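# Flip the chain, then seat the cover plate on its pins

## Task

Flip the chain over so that the pins of its connecting link face upward and all of its links rest flat on the block, then place the cover plate down onto both pins. At the end the robot must carry no more than 20% of the plate's weight, and sideways friction against the plate counts toward that. Both grippers must have released and withdrawn, and the arrangement has to stay correct with no help from the robot.

## Robot and tools

Robot: two six-joint arms, left_arm and right_arm, each with a parallel two-finger gripper. The URDF root of left_arm sits at (-0.007, +0.269, 0) m with quat_wxyz (+0.998, 0, 0, -0.067). The root of right_arm sits at (-0.015, -0.329, 0) m with quat_wxyz (+1.000, 0, 0, +0.002). Joint limits in rad, from base to hand: waist -2.618..3.054, shoulder 0..3.142, elbow 0..3.142, wrist pitch -1.571..1.571, wrist yaw -1.571..1.571, wrist roll -2.094..2.094. The elbows cannot lock fully straight.

Frames: every pose uses one scene frame. Its origin is on the table surface midway between the arms. +z is up, +x reaches out over the table, and left_arm is on the +y side. The names left and right do not refer to image sides. In a gripper's own frame the fingers extend along +z and close along y. end_effector_position is the point between the pads, roughly 1 cm short of the fingertips.

execute_actions(actions, pictures): actions holds at most one entry. An empty list commands nothing and returns the current state with pictures. A motion entry is {"rows": [...], "steps": n}. It has 1 to 15 rows and n runs from 10 to 15 (default 15) control steps of 1/30 s each. One row is used per step, and the final row repeats if the rows run out. Each row is one flat list of 16 numbers: left_arm x, y, z, qw, qx, qy, qz, opening, then right_arm in the same order. Send all 16 even when one arm stays put. x, y, z are an absolute target for end_effector_position in metres. qw..qz is an absolute target orientation, w first. Both are in the scene frame, so this is a pose and not an offset. opening runs from -1 (closed) to +1 (fully open, 0.093 m). A call is refused and sends nothing if any target lies more than 0.6 m from that arm's last reported position along any axis of its gripper. A wait entry is {"steps": n} with n up to 300, counted from the previous result, so your reply time is included. pictures (boolean) asks for camera images.

Execution details: on each step the commanded pose is clipped to within 70 mm and 16 degrees of the measured pose, and damped IK puts position ahead of orientation. A result is captured 10 steps before the action ends. Those last 10 steps then run while you compose your next reply. Joint friction can leave a hand up to about 31 mm short, and tiny corrections may do nothing. A far target can take several calls, so check the reported pose each time. To keep an arm still or an orientation fixed, send the same full pose every time, copied from the result taken before it began holding. Do not copy the drifted quaternion from a later result.

move(target, speed): target is one 16-number row laid out as above, with absolute poses for both arms. Both hands follow straight paths that finish together, lasting 0.5 to 10 s. A path that would run longer is cut off at 10 s. speed is 0.002 to 0.5 m/s (default 0.25), and the turning rate is limited to twice that value in rad/s. Openings are sent when the move starts. Paths do not avoid obstacles or the other arm, and a hand may lag, stray or overshoot the speed, especially near full reach. Faster contact and targets set deeper past a surface push harder. The result has a move: line giving the ending (done, off_target, moving, held, fault) and any limits. limits=paced means the target was clipped. limits=held means some steps were blocked, and after that the arm may jump quickly. The result also gives each hand's distance to its pose.

wait(seconds): 0 to 10 s. It sends nothing new and returns a state with pictures. zoom_image(camera, region): camera is cam_high, cam_low, cam_left_wrist or cam_right_wrist. region is [x0, y0, x1, y1] in image pixels, origin top-left, at most 504x504. All cameras are 896x504, and their calibration (K, distortion, T_world_to_cam) is supplied and may be slightly off. read_manual(section) returns only the licence text. finished_scene(scene) takes the current scene number, ends that scene for good and reports success.

Reading results: the state line gives each hand's position and quaternion, and these can be less accurate at long reach. grip_measured is the finger motor position on the same -1..+1 scale. The pads meet near -0.94, and each millimetre of object width adds about 0.0208, with a fixed per-arm bias of up to ±0.02. Sending a value below the width reading squeezes harder, up to about 50-62 N per pad (less on very thin parts). Keep sending the same closing value to keep a grip. Joint positions end with the finger opening in metres, which never goes below zero. Joint torques are noisy and offset. HELD marks steps that were not sent, pose unreachable names an arm whose command the clearance check changed, and Hand target shows the current controller goal. MOTOR HOT appears at 75 °C. At 90 °C the arm stops for 10 s, and at 100 °C it goes limp and falls. FAULT lines report stops.

Avoid: arms colliding or pushing on each other, anything leaving the table, dropped parts, slams and hard presses, and long loaded holds that heat the motors. Expect occasional tugs on held parts or pushes on loose ones. Finish with the plate resting free, both grippers open and clear.

Each tool is called after "Emit:" by a JSON object that holds its "api" and its "payload".

## Session

Emit:
{"api": "execute_actions", "payload": {"actions": []}}

Scene clock: 0.00 s of 4500.00 s.
left_arm: end_effector_position=(+0.3707, +0.2189, +0.1820) grip_measured=+1.000 end_effector_quat_wxyz=(+0.260, +0.383, +0.857, -0.226) | right_arm: end_effector_position=(+0.2601, -0.5345, +0.1465) grip_measured=+0.981 end_effector_quat_wxyz=(+0.077, +0.615, +0.780, -0.082)
Joint positions: left_arm=[ 0.279  1.745  1.54  -1.127  0.669  0.903  0.093] | right_arm=[-0.558  1.713  1.509 -1.231  0.18   0.77   0.092]
Joint velocities: left_arm=[ 0.002  0.017 -0.002 -0.022  0.051  0.051  0.   ] | right_arm=[ 0.002 -0.012  0.007  0.022 -0.022 -0.022 -0.001]
Joint torques (N m, as the arm reports them, + toward a larger angle): no reading
Hand target (left_arm): +0.371, +0.219, +0.182; +0.260, +0.383, +0.857, -0.226
Hand target (right_arm): +0.260, -0.535, +0.147; +0.077, +0.615, +0.780, -0.082
camera_calibration (this result's frames):
cam_left_wrist: T_world_to_cam=[[-0.781358, -0.594206, 0.190787, 0.383991], [-0.624079, 0.745178, -0.235023, 0.147528], [-0.00251834, -0.302703, -0.953082, 0.320771], [0, 0, 0, 1]] pos_world=[0.392911, 0.215334, 0.267133]
cam_right_wrist: T_world_to_cam=[[-0.972111, -0.23028, 0.0444012, 0.124132], [-0.216721, 0.95443, 0.205171, 0.572273], [-0.0896246, 0.189826, -0.977719, 0.345073], [0, 0, 0, 1]] pos_world=[0.275621, -0.583113, 0.214459]

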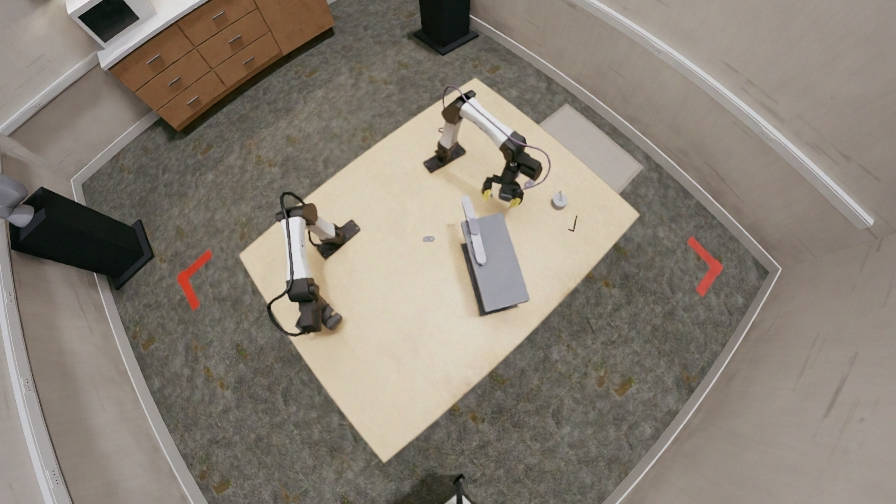

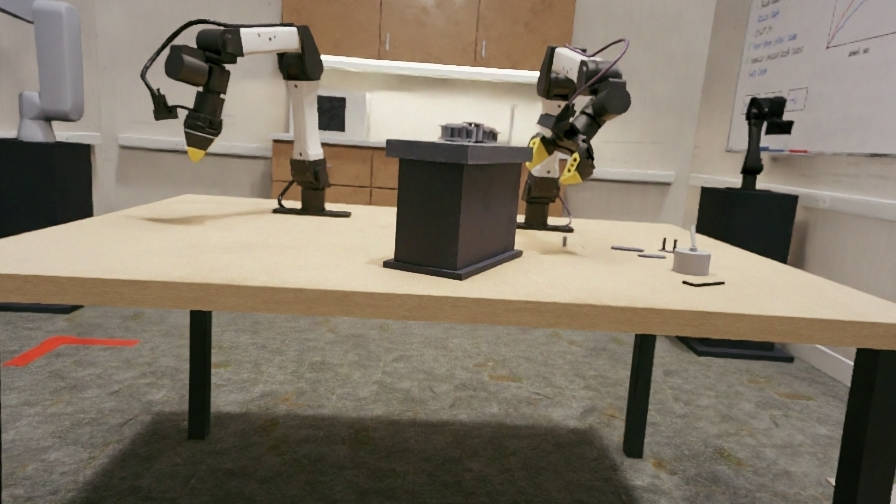

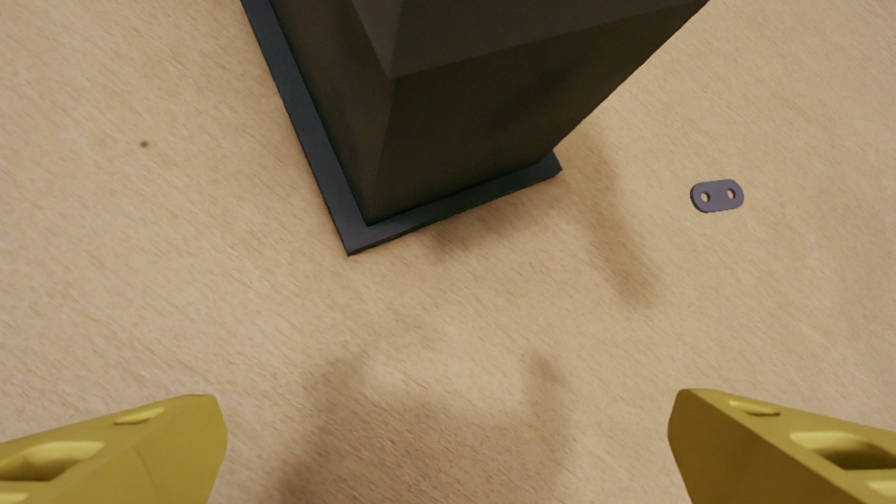

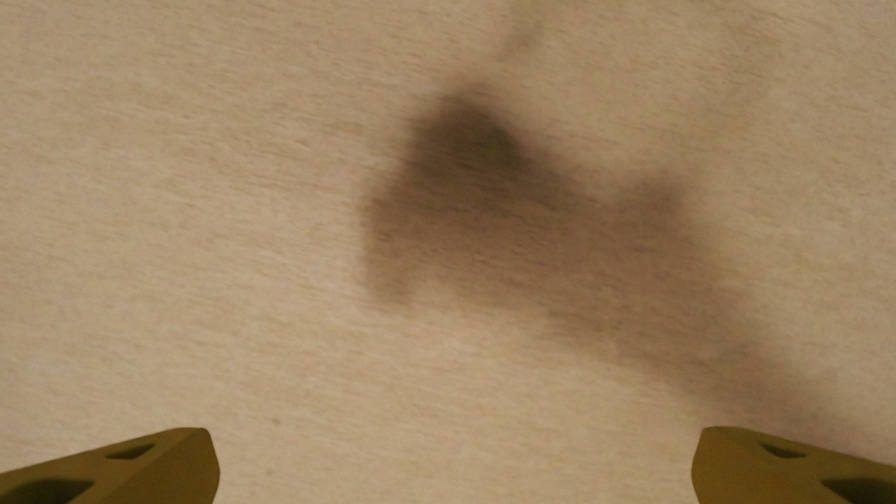

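Emit:
{"api": "move", "payload": {"target": [0.33,0.25,0.30,0.25,0.25,0.933,-0.067,1,0.26,-0.535,0.147,0.077,0.615,0.78,-0.082,1]}}

Emit:
{"api": "move", "payload": {"target": [0.31,0.13,0.32,0.25,0.25,0.933,-0.067,1,0.26,-0.535,0.147,0.077,0.615,0.78,-0.082,1]}}

Emit:
{"api": "zoom_image", "payload": {"camera": "cam_low", "region": [370,100,550,180]}}

Scene clock: 2.27 s of 4500.00 s.
left_arm: end_effector_position=(+0.3307, +0.2502, +0.2985) grip_measured=+1.000 end_effector_quat_wxyz=(+0.256, +0.253, +0.930, -0.070) | right_arm: end_effector_position=(+0.2601, -0.5345, +0.1465) grip_measured=+0.981 end_effector_quat_wxyz=(+0.077, +0.615, +0.780, -0.082)
Joint positions: left_arm=[ 0.227  1.562  1.874 -1.432  0.305  0.553  0.093] | right_arm=[-0.558  1.713  1.509 -1.231  0.18   0.77   0.092]
Joint velocities: left_arm=[-0.007 -0.007  0.002  0.022  0.066  0.037  0.   ] | right_arm=[ 0.007 -0.007 -0.002 -0.007  0.007 -0.022 -0.   ]
Joint torques (N m, as the arm reports them, + toward a larger angle): left_arm=[-0.65 -6.22  8.35  1.3   0.09 -0.12] | right_arm=[-0.65 -8.37  6.02  0.68  0.11  0.01]
Hand target (left_arm): +0.327, +0.249, +0.300; +0.249, +0.250, +0.933, -0.068
Hand target (right_arm): +0.260, -0.535, +0.147; +0.077, +0.615, +0.780, -0.082
Off the commanded pose (left_arm): 0.002 m, 1 deg.
Off the commanded pose (right_arm): 0.001 m, 0 deg.
Kept back: nothing.
move: done
camera_calibration (this result's frames):
cam_left_wrist: T_world_to_cam=[[-0.51573, -0.85673, 0.00601275, 0.382049], [-0.853161, 0.512915, -0.0950474, 0.218741], [0.0783459, -0.0541486, -0.995455, 0.364947], [0, 0, 0, 1]] pos_world=[0.355064, 0.234879, 0.381782]
cam_right_wrist: T_world_to_cam=[[-0.972111, -0.23028, 0.0444012, 0.124132], [-0.216721, 0.95443, 0.205171, 0.572273], [-0.0896246, 0.189826, -0.977719, 0.345073], [0, 0, 0, 1]] pos_world=[0.275621, -0.583113, 0.214459]

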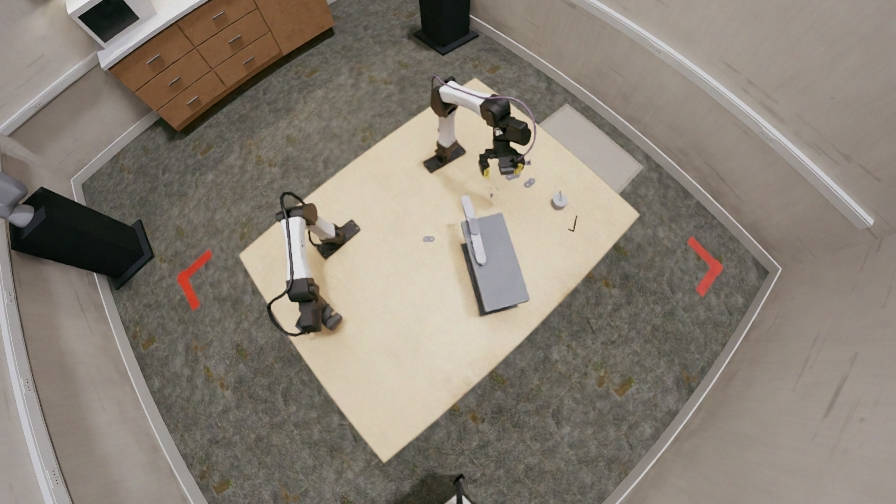

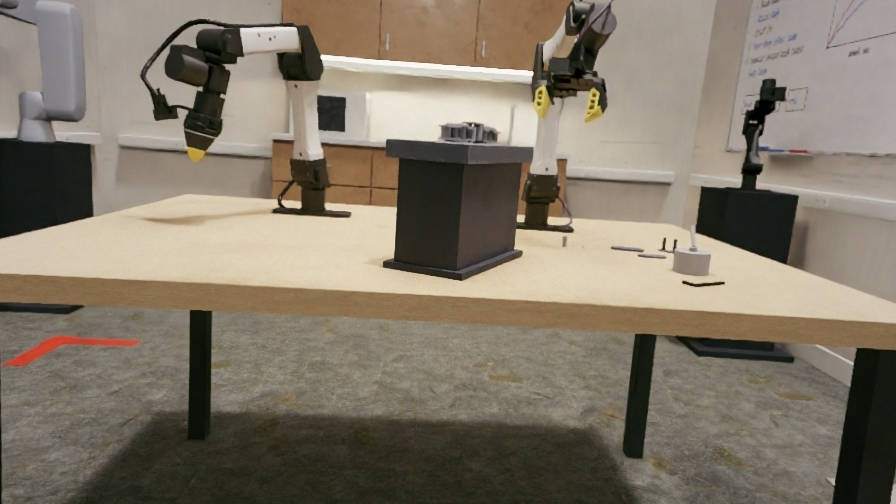

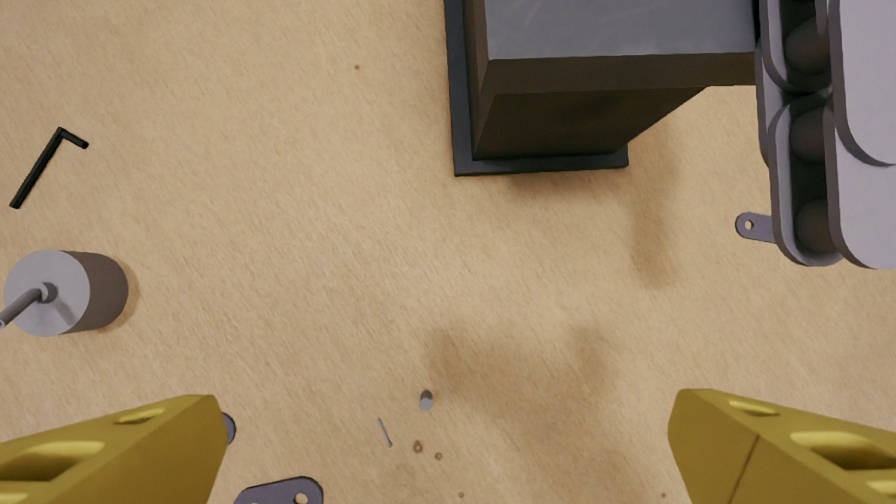

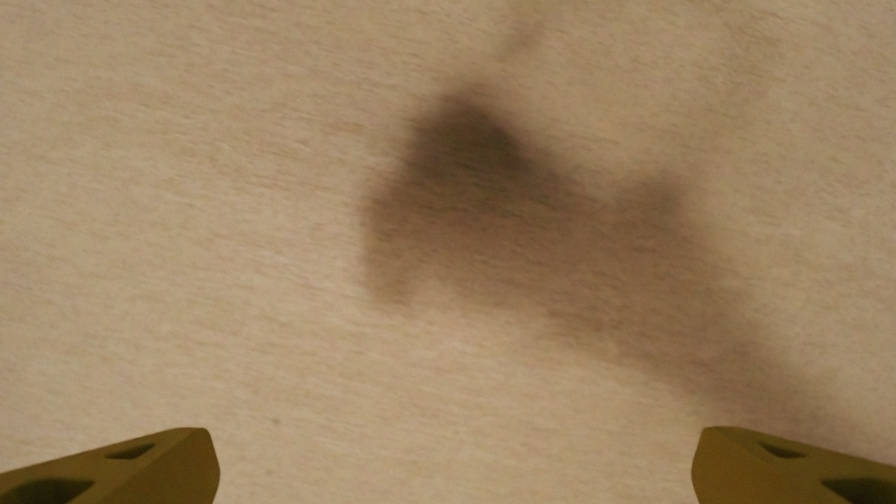

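Scene clock: 3.43 s of 4500.00 s.
left_arm: end_effector_position=(+0.3091, +0.1307, +0.3270) grip_measured=+1.000 end_effector_quat_wxyz=(+0.268, +0.253, +0.926, -0.079) | right_arm: end_effector_position=(+0.2601, -0.5345, +0.1465) grip_measured=+0.981 end_effector_quat_wxyz=(+0.077, +0.615, +0.780, -0.082)
Joint positions: left_arm=[-0.23   1.562  1.981 -1.432  0.102  0.141  0.093] | right_arm=[-0.558  1.713  1.509 -1.231  0.18   0.77   0.092]
Joint velocities: left_arm=[-0.007 -0.022  0.002 -0.066 -0.095 -0.051  0.   ] | right_arm=[-0.017 -0.012  0.012 -0.022  0.022  0.037 -0.   ]
Joint torques (N m, as the arm reports them, + toward a larger angle): left_arm=[-0.45 -4.25  8.16  1.5  -0.05 -0.18] | right_arm=[-0.67 -8.35  6.02  0.66  0.11 -0.01]
Hand target (left_arm): +0.311, +0.131, +0.321; +0.252, +0.248, +0.932, -0.073
Hand target (right_arm): +0.260, -0.535, +0.147; +0.077, +0.615, +0.780, -0.082
Off the commanded pose (left_arm): 0.007 m, 3 deg.
Off the commanded pose (right_arm): 0.001 m, 0 deg.
Kept back: nothing.
move: off_target (left_arm)
camera_calibration (this result's frames):
cam_left_wrist: T_world_to_cam=[[-0.520991, -0.853414, 0.0158881, 0.266292], [-0.848085, 0.515453, -0.122721, 0.271475], [0.0965427, -0.0774113, -0.992314, 0.384931], [0, 0, 0, 1]] pos_world=[0.331807, 0.117123, 0.411057]
cam_right_wrist: T_world_to_cam=[[-0.972111, -0.23028, 0.0444012, 0.124132], [-0.216721, 0.95443, 0.205171, 0.572273], [-0.0896246, 0.189826, -0.977719, 0.345073], [0, 0, 0, 1]] pos_world=[0.275621, -0.583113, 0.214459]

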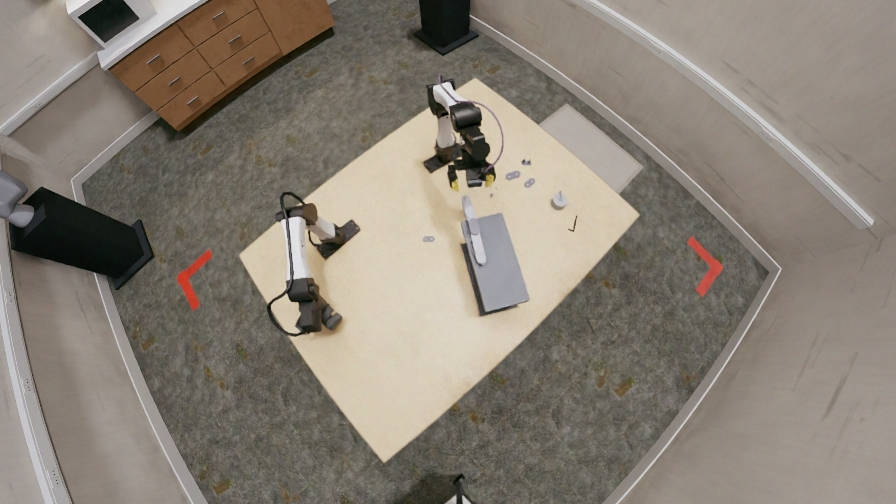

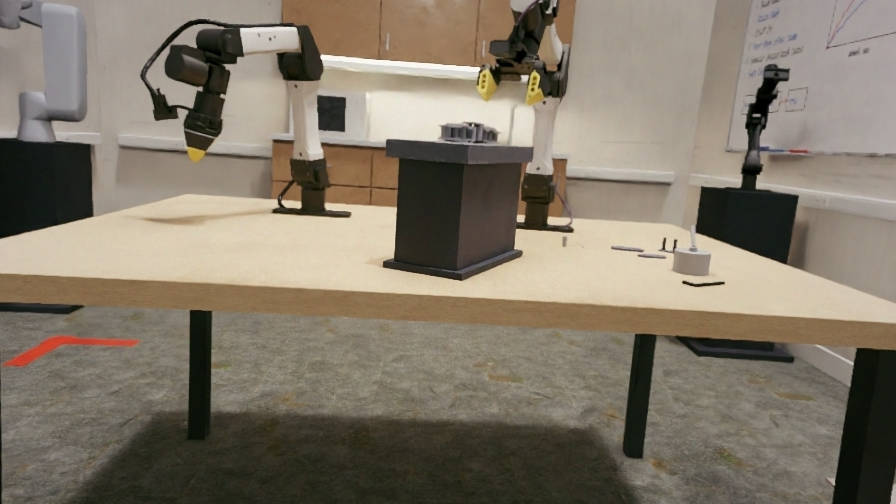

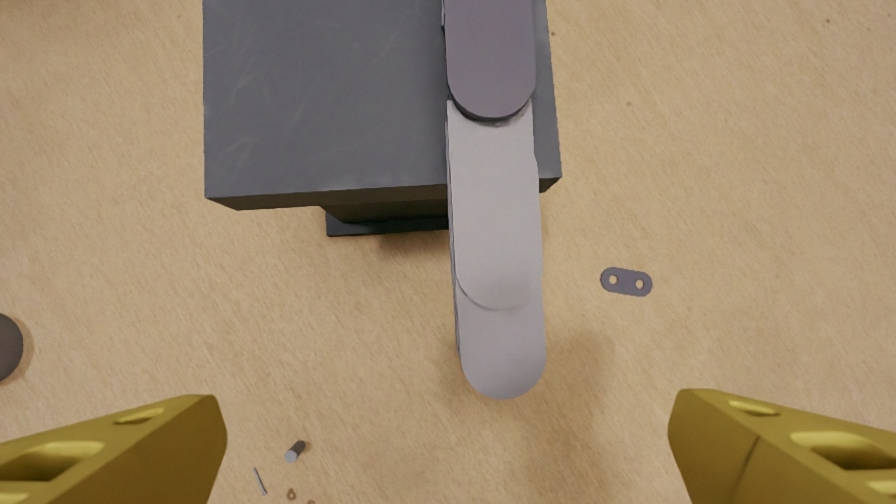

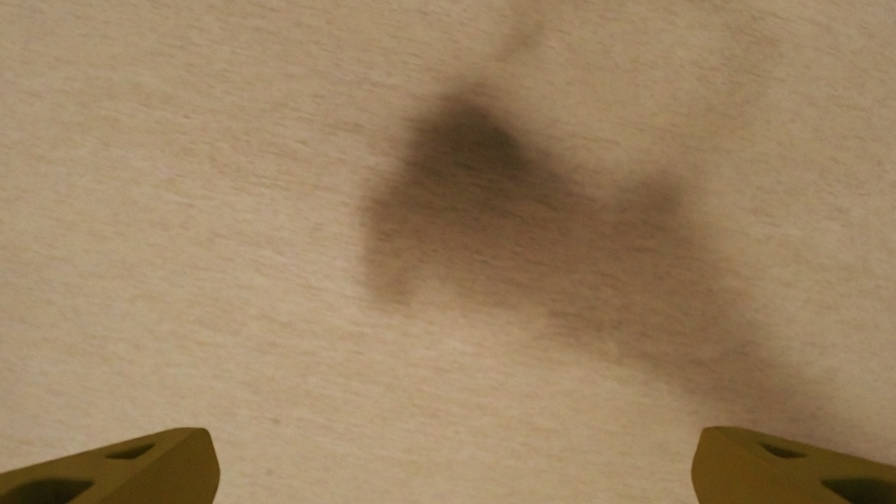

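Region (370, 100, 550, 180) of cam_low's 896x504 image, scaled by 2.800, with more detail than that image has.

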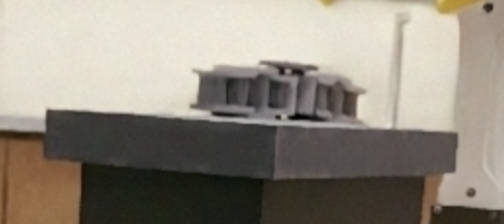

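Emit:
{"api": "move", "payload": {"target": [0.255,0.134,0.31,0.606,0.606,0.364,0.364,0.6,0.26,-0.535,0.147,0.077,0.615,0.78,-0.082,1], "speed": 0.4}}

Emit:
{"api": "move", "payload": {"target": [0.265,0.129,0.243,0.606,0.606,0.364,0.364,0.6,0.26,-0.535,0.147,0.077,0.615,0.78,-0.082,1], "speed": 0.15}}

Scene clock: 8.27 s of 4500.00 s.
left_arm: end_effector_position=(+0.2560, +0.1331, +0.3144) grip_measured=+0.602 end_effector_quat_wxyz=(+0.604, +0.602, +0.374, +0.363) | right_arm: end_effector_position=(+0.2601, -0.5345, +0.1465) grip_measured=+0.981 end_effector_quat_wxyz=(+0.077, +0.615, +0.780, -0.082)
Joint positions: left_arm=[-0.35   0.627  0.576  0.045 -0.01   1.556  0.074] | right_arm=[-0.558  1.713  1.509 -1.231  0.18   0.77   0.092]
Joint velocities: left_arm=[ 0.002 -0.007 -0.017  0.022  0.007  0.007  0.   ] | right_arm=[ 0.022 -0.007 -0.002  0.051 -0.022 -0.037 -0.   ]
Joint torques (N m, as the arm reports them, + toward a larger angle): left_arm=[ 0.44 -1.03  7.1   2.82  0.03  0.01] | right_arm=[-0.7  -8.3   5.98  0.67  0.11 -0.01]
Hand target (left_arm): +0.254, +0.134, +0.311; +0.605, +0.604, +0.368, +0.366
Hand target (right_arm): +0.260, -0.535, +0.147; +0.077, +0.615, +0.780, -0.082
Off the commanded pose (left_arm): 0.005 m, 1 deg.
Off the commanded pose (right_arm): 0.001 m, 0 deg.
Kept back: nothing.
move: done
camera_calibration (this result's frames):
cam_left_wrist: T_world_to_cam=[[-0.0175774, 0.000114193, -0.999845, 0.317729], [0.0307287, 0.999528, -0.000426057, -0.1042], [0.999373, -0.0307314, -0.0175726, -0.1661], [0, 0, 0, 1]] pos_world=[0.174783, 0.0990099, 0.314716]
cam_right_wrist: T_world_to_cam=[[-0.972111, -0.23028, 0.0444012, 0.124132], [-0.216721, 0.95443, 0.205171, 0.572273], [-0.0896246, 0.189826, -0.977719, 0.345073], [0, 0, 0, 1]] pos_world=[0.275621, -0.583113, 0.214459]

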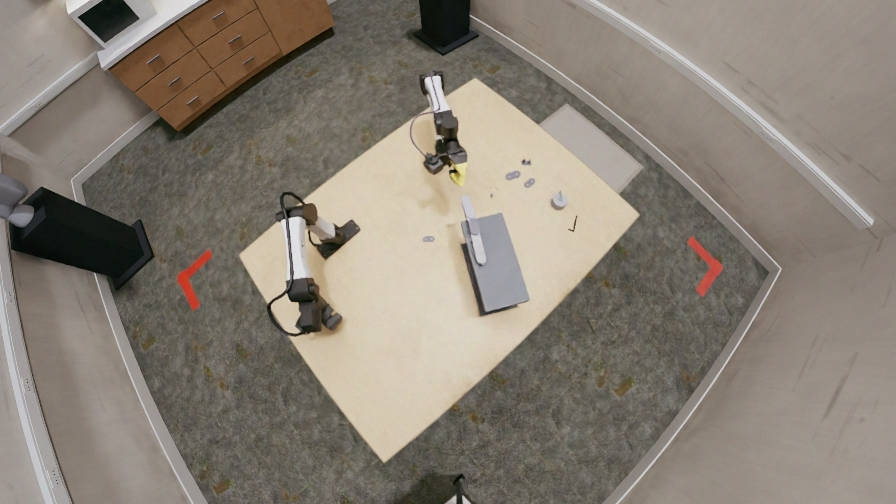

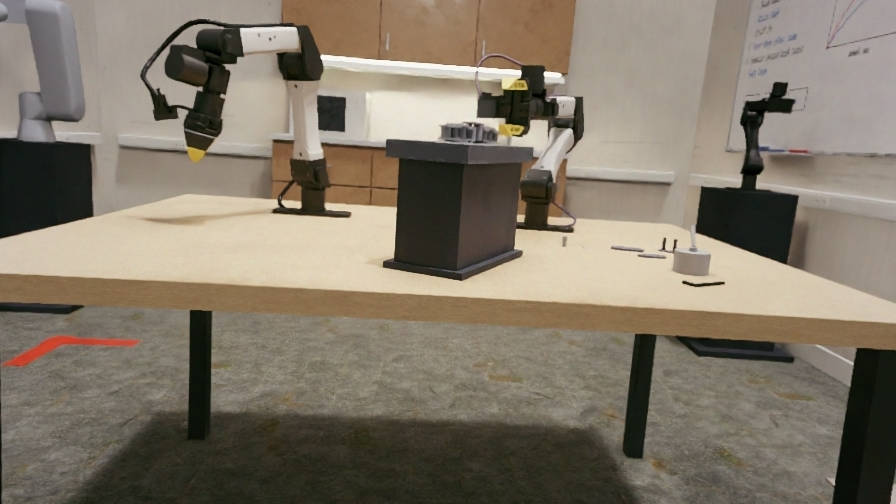

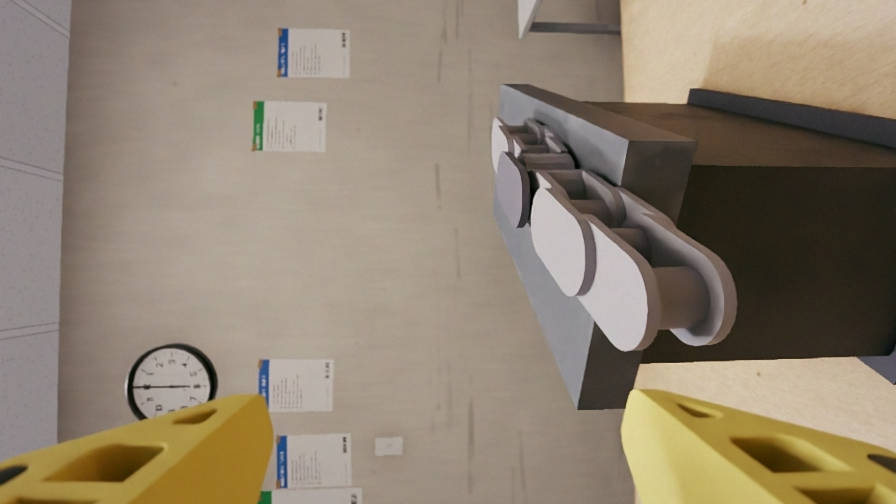

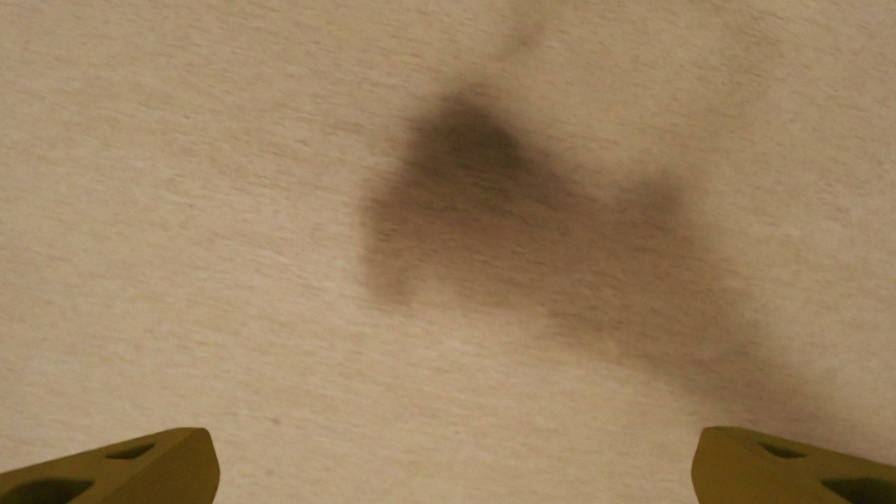

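Scene clock: 9.47 s of 4500.00 s.
left_arm: end_effector_position=(+0.2644, +0.1286, +0.2546) grip_measured=+0.602 end_effector_quat_wxyz=(+0.615, +0.596, +0.363, +0.367) | right_arm: end_effector_position=(+0.2601, -0.5345, +0.1465) grip_measured=+0.981 end_effector_quat_wxyz=(+0.077, +0.615, +0.780, -0.082)
Joint positions: left_arm=[-0.335  0.669  0.316  0.378  0.017  1.561  0.074] | right_arm=[-0.558  1.713  1.509 -1.231  0.18   0.77   0.092]
Joint velocities: left_arm=[ 0.007  0.027  0.007  0.095 -0.022  0.007 -0.001] | right_arm=[-0.012 -0.027 -0.002 -0.007 -0.022 -0.037  0.   ]
Joint torques (N m, as the arm reports them, + toward a larger angle): left_arm=[0.5  1.02 7.55 2.82 0.12 0.02] | right_arm=[-0.71 -8.28  6.01  0.69  0.11  0.02]
Hand target (left_arm): +0.266, +0.128, +0.243; +0.606, +0.606, +0.364, +0.364
Hand target (right_arm): +0.260, -0.535, +0.147; +0.077, +0.615, +0.780, -0.082
Off the commanded pose (left_arm): 0.012 m, 2 deg.
Off the commanded pose (right_arm): 0.001 m, 0 deg.
Kept back: nothing.
move: off_target (left_arm)
camera_calibration (this result's frames):
cam_left_wrist: T_world_to_cam=[[0.0117317, -0.00869893, -0.999893, 0.25154], [0.0430062, 0.999041, -0.00818693, -0.101197], [0.999006, -0.0429056, 0.0120946, -0.181611], [0, 0, 0, 1]] pos_world=[0.182832, 0.0954956, 0.252881]
cam_right_wrist: T_world_to_cam=[[-0.972111, -0.23028, 0.0444012, 0.124132], [-0.216721, 0.95443, 0.205171, 0.572273], [-0.0896246, 0.189826, -0.977719, 0.345073], [0, 0, 0, 1]] pos_world=[0.275621, -0.583113, 0.214459]

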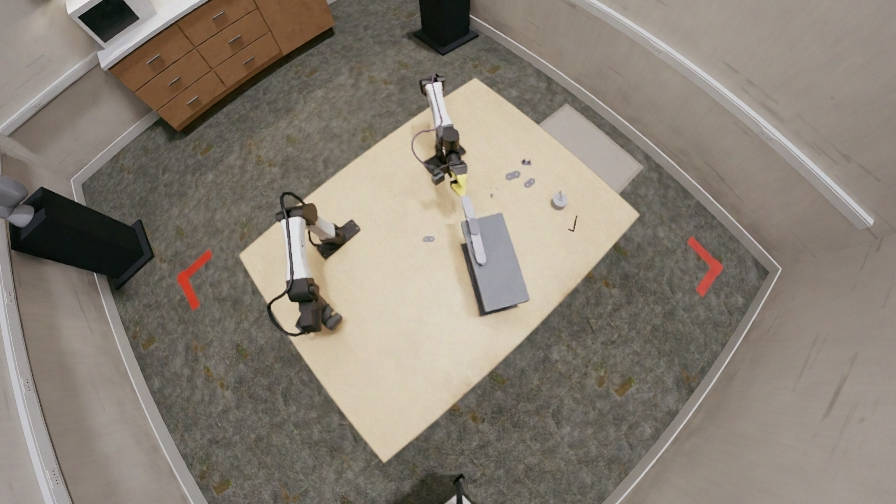

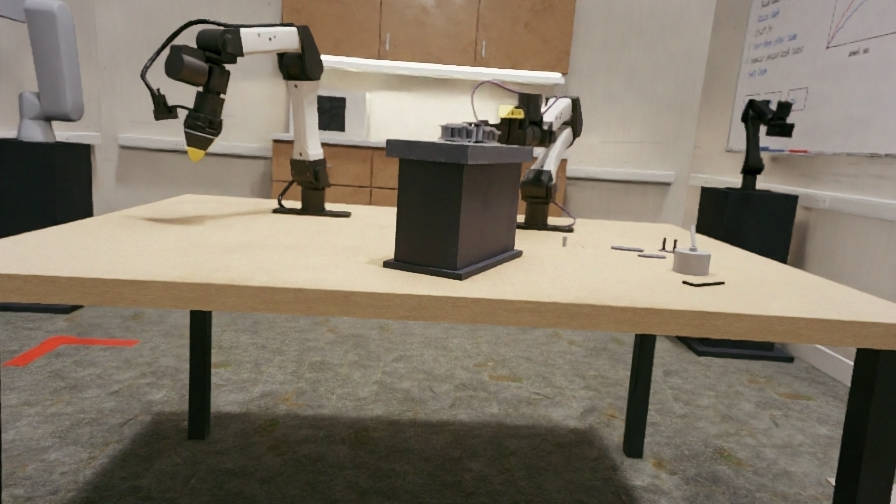

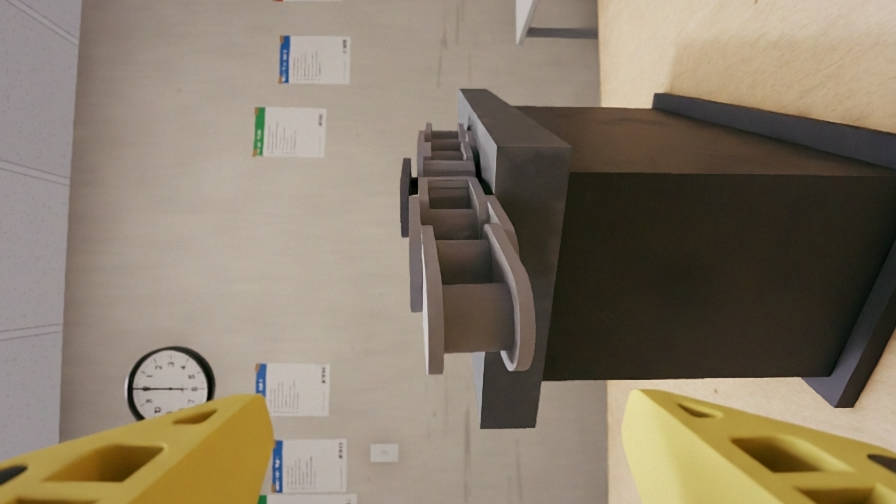

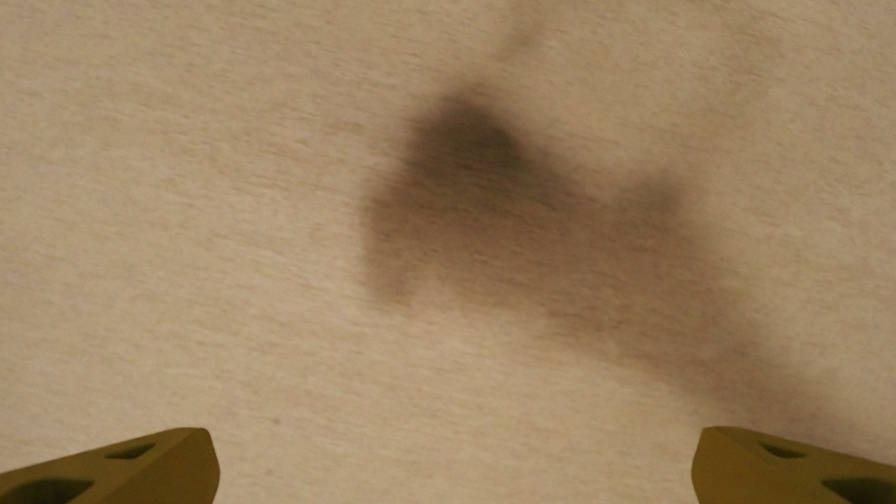

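Emit:
{"api": "move", "payload": {"target": [0.338,0.091,0.247,0.606,0.606,0.364,0.364,0.6,0.26,-0.535,0.147,0.077,0.615,0.78,-0.082,1], "speed": 0.08}}

Scene clock: 11.27 s of 4500.00 s.
left_arm: end_effector_position=(+0.3349, +0.0928, +0.2466) grip_measured=+0.602 end_effector_quat_wxyz=(+0.606, +0.605, +0.369, +0.361) | right_arm: end_effector_position=(+0.2601, -0.5345, +0.1465) grip_measured=+0.981 end_effector_quat_wxyz=(+0.077, +0.615, +0.780, -0.082)
Joint positions: left_arm=[-0.335  1.159  0.478  0.678  0.017  1.561  0.074] | right_arm=[-0.558  1.713  1.509 -1.231  0.18   0.77   0.092]
Joint velocities: left_arm=[ 0.002 -0.002 -0.012 -0.037  0.007  0.007 -0.001] | right_arm=[ 0.012 -0.022  0.022 -0.007  0.022  0.022  0.   ]
Joint torques (N m, as the arm reports them, + toward a larger angle): left_arm=[ 0.22 -2.02  9.64  2.83  0.05  0.02] | right_arm=[-0.68 -8.34  6.02  0.68  0.11 -0.01]
Hand target (left_arm): +0.339, +0.091, +0.248; +0.606, +0.606, +0.364, +0.364
Hand target (right_arm): +0.260, -0.535, +0.147; +0.077, +0.615, +0.780, -0.082
Off the commanded pose (left_arm): 0.004 m, 1 deg.
Off the commanded pose (right_arm): 0.001 m, 0 deg.
Kept back: nothing.
move: done
camera_calibration (this result's frames):
cam_left_wrist: T_world_to_cam=[[-0.0137915, 0.00422887, -0.999896, 0.249762], [0.0433291, 0.999054, 0.00362767, -0.0715895], [0.998966, -0.0432746, -0.0139617, -0.246989], [0, 0, 0, 1]] pos_world=[0.25328, 0.0597772, 0.246547]
cam_right_wrist: T_world_to_cam=[[-0.972111, -0.23028, 0.0444012, 0.124132], [-0.216721, 0.95443, 0.205171, 0.572273], [-0.0896246, 0.189826, -0.977719, 0.345073], [0, 0, 0, 1]] pos_world=[0.275621, -0.583113, 0.214459]

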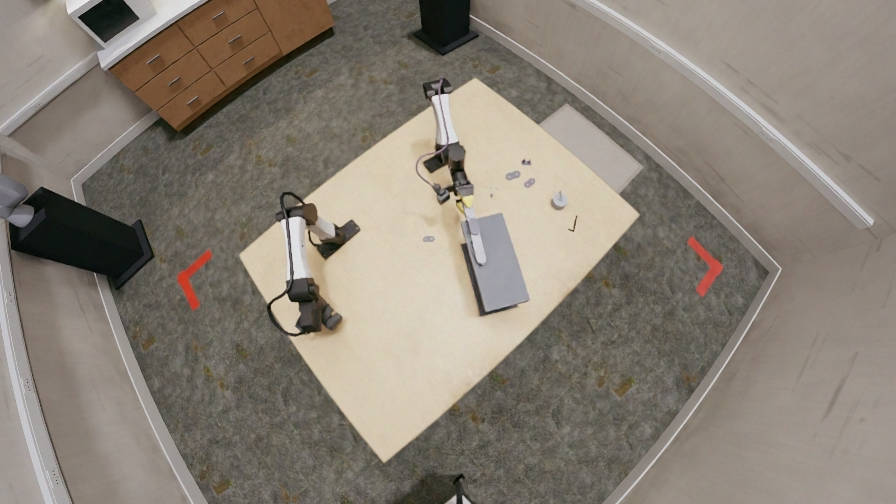

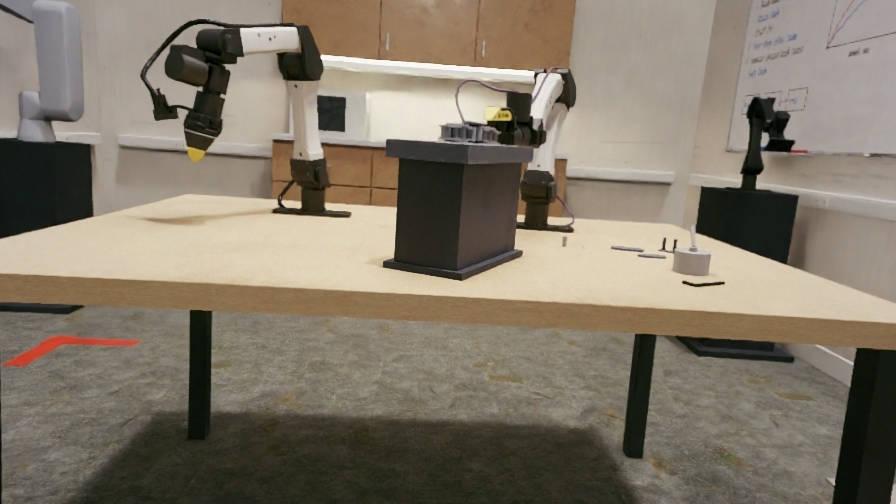

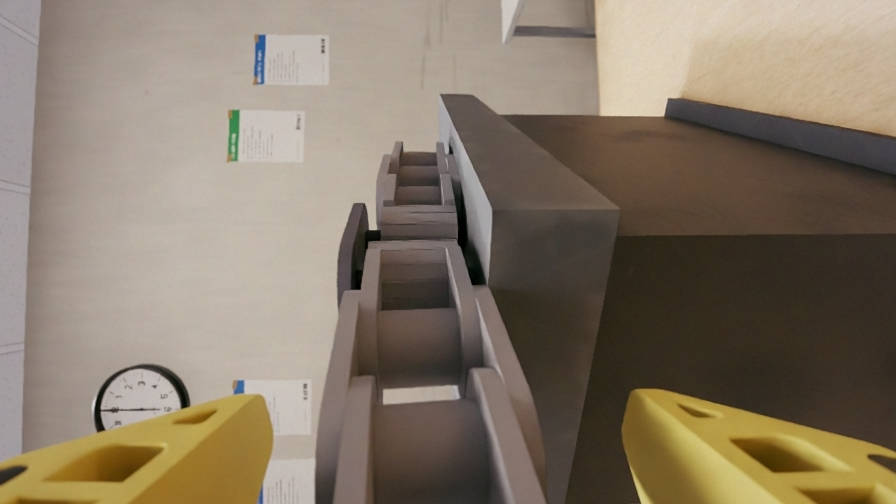

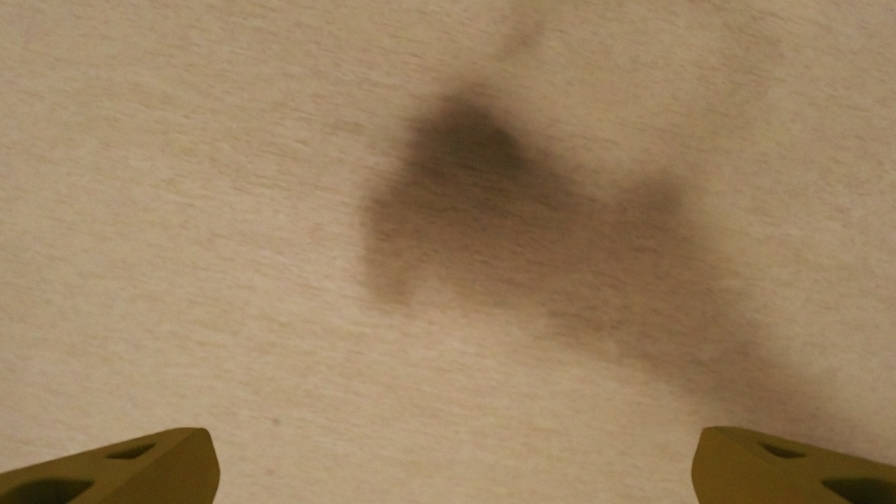

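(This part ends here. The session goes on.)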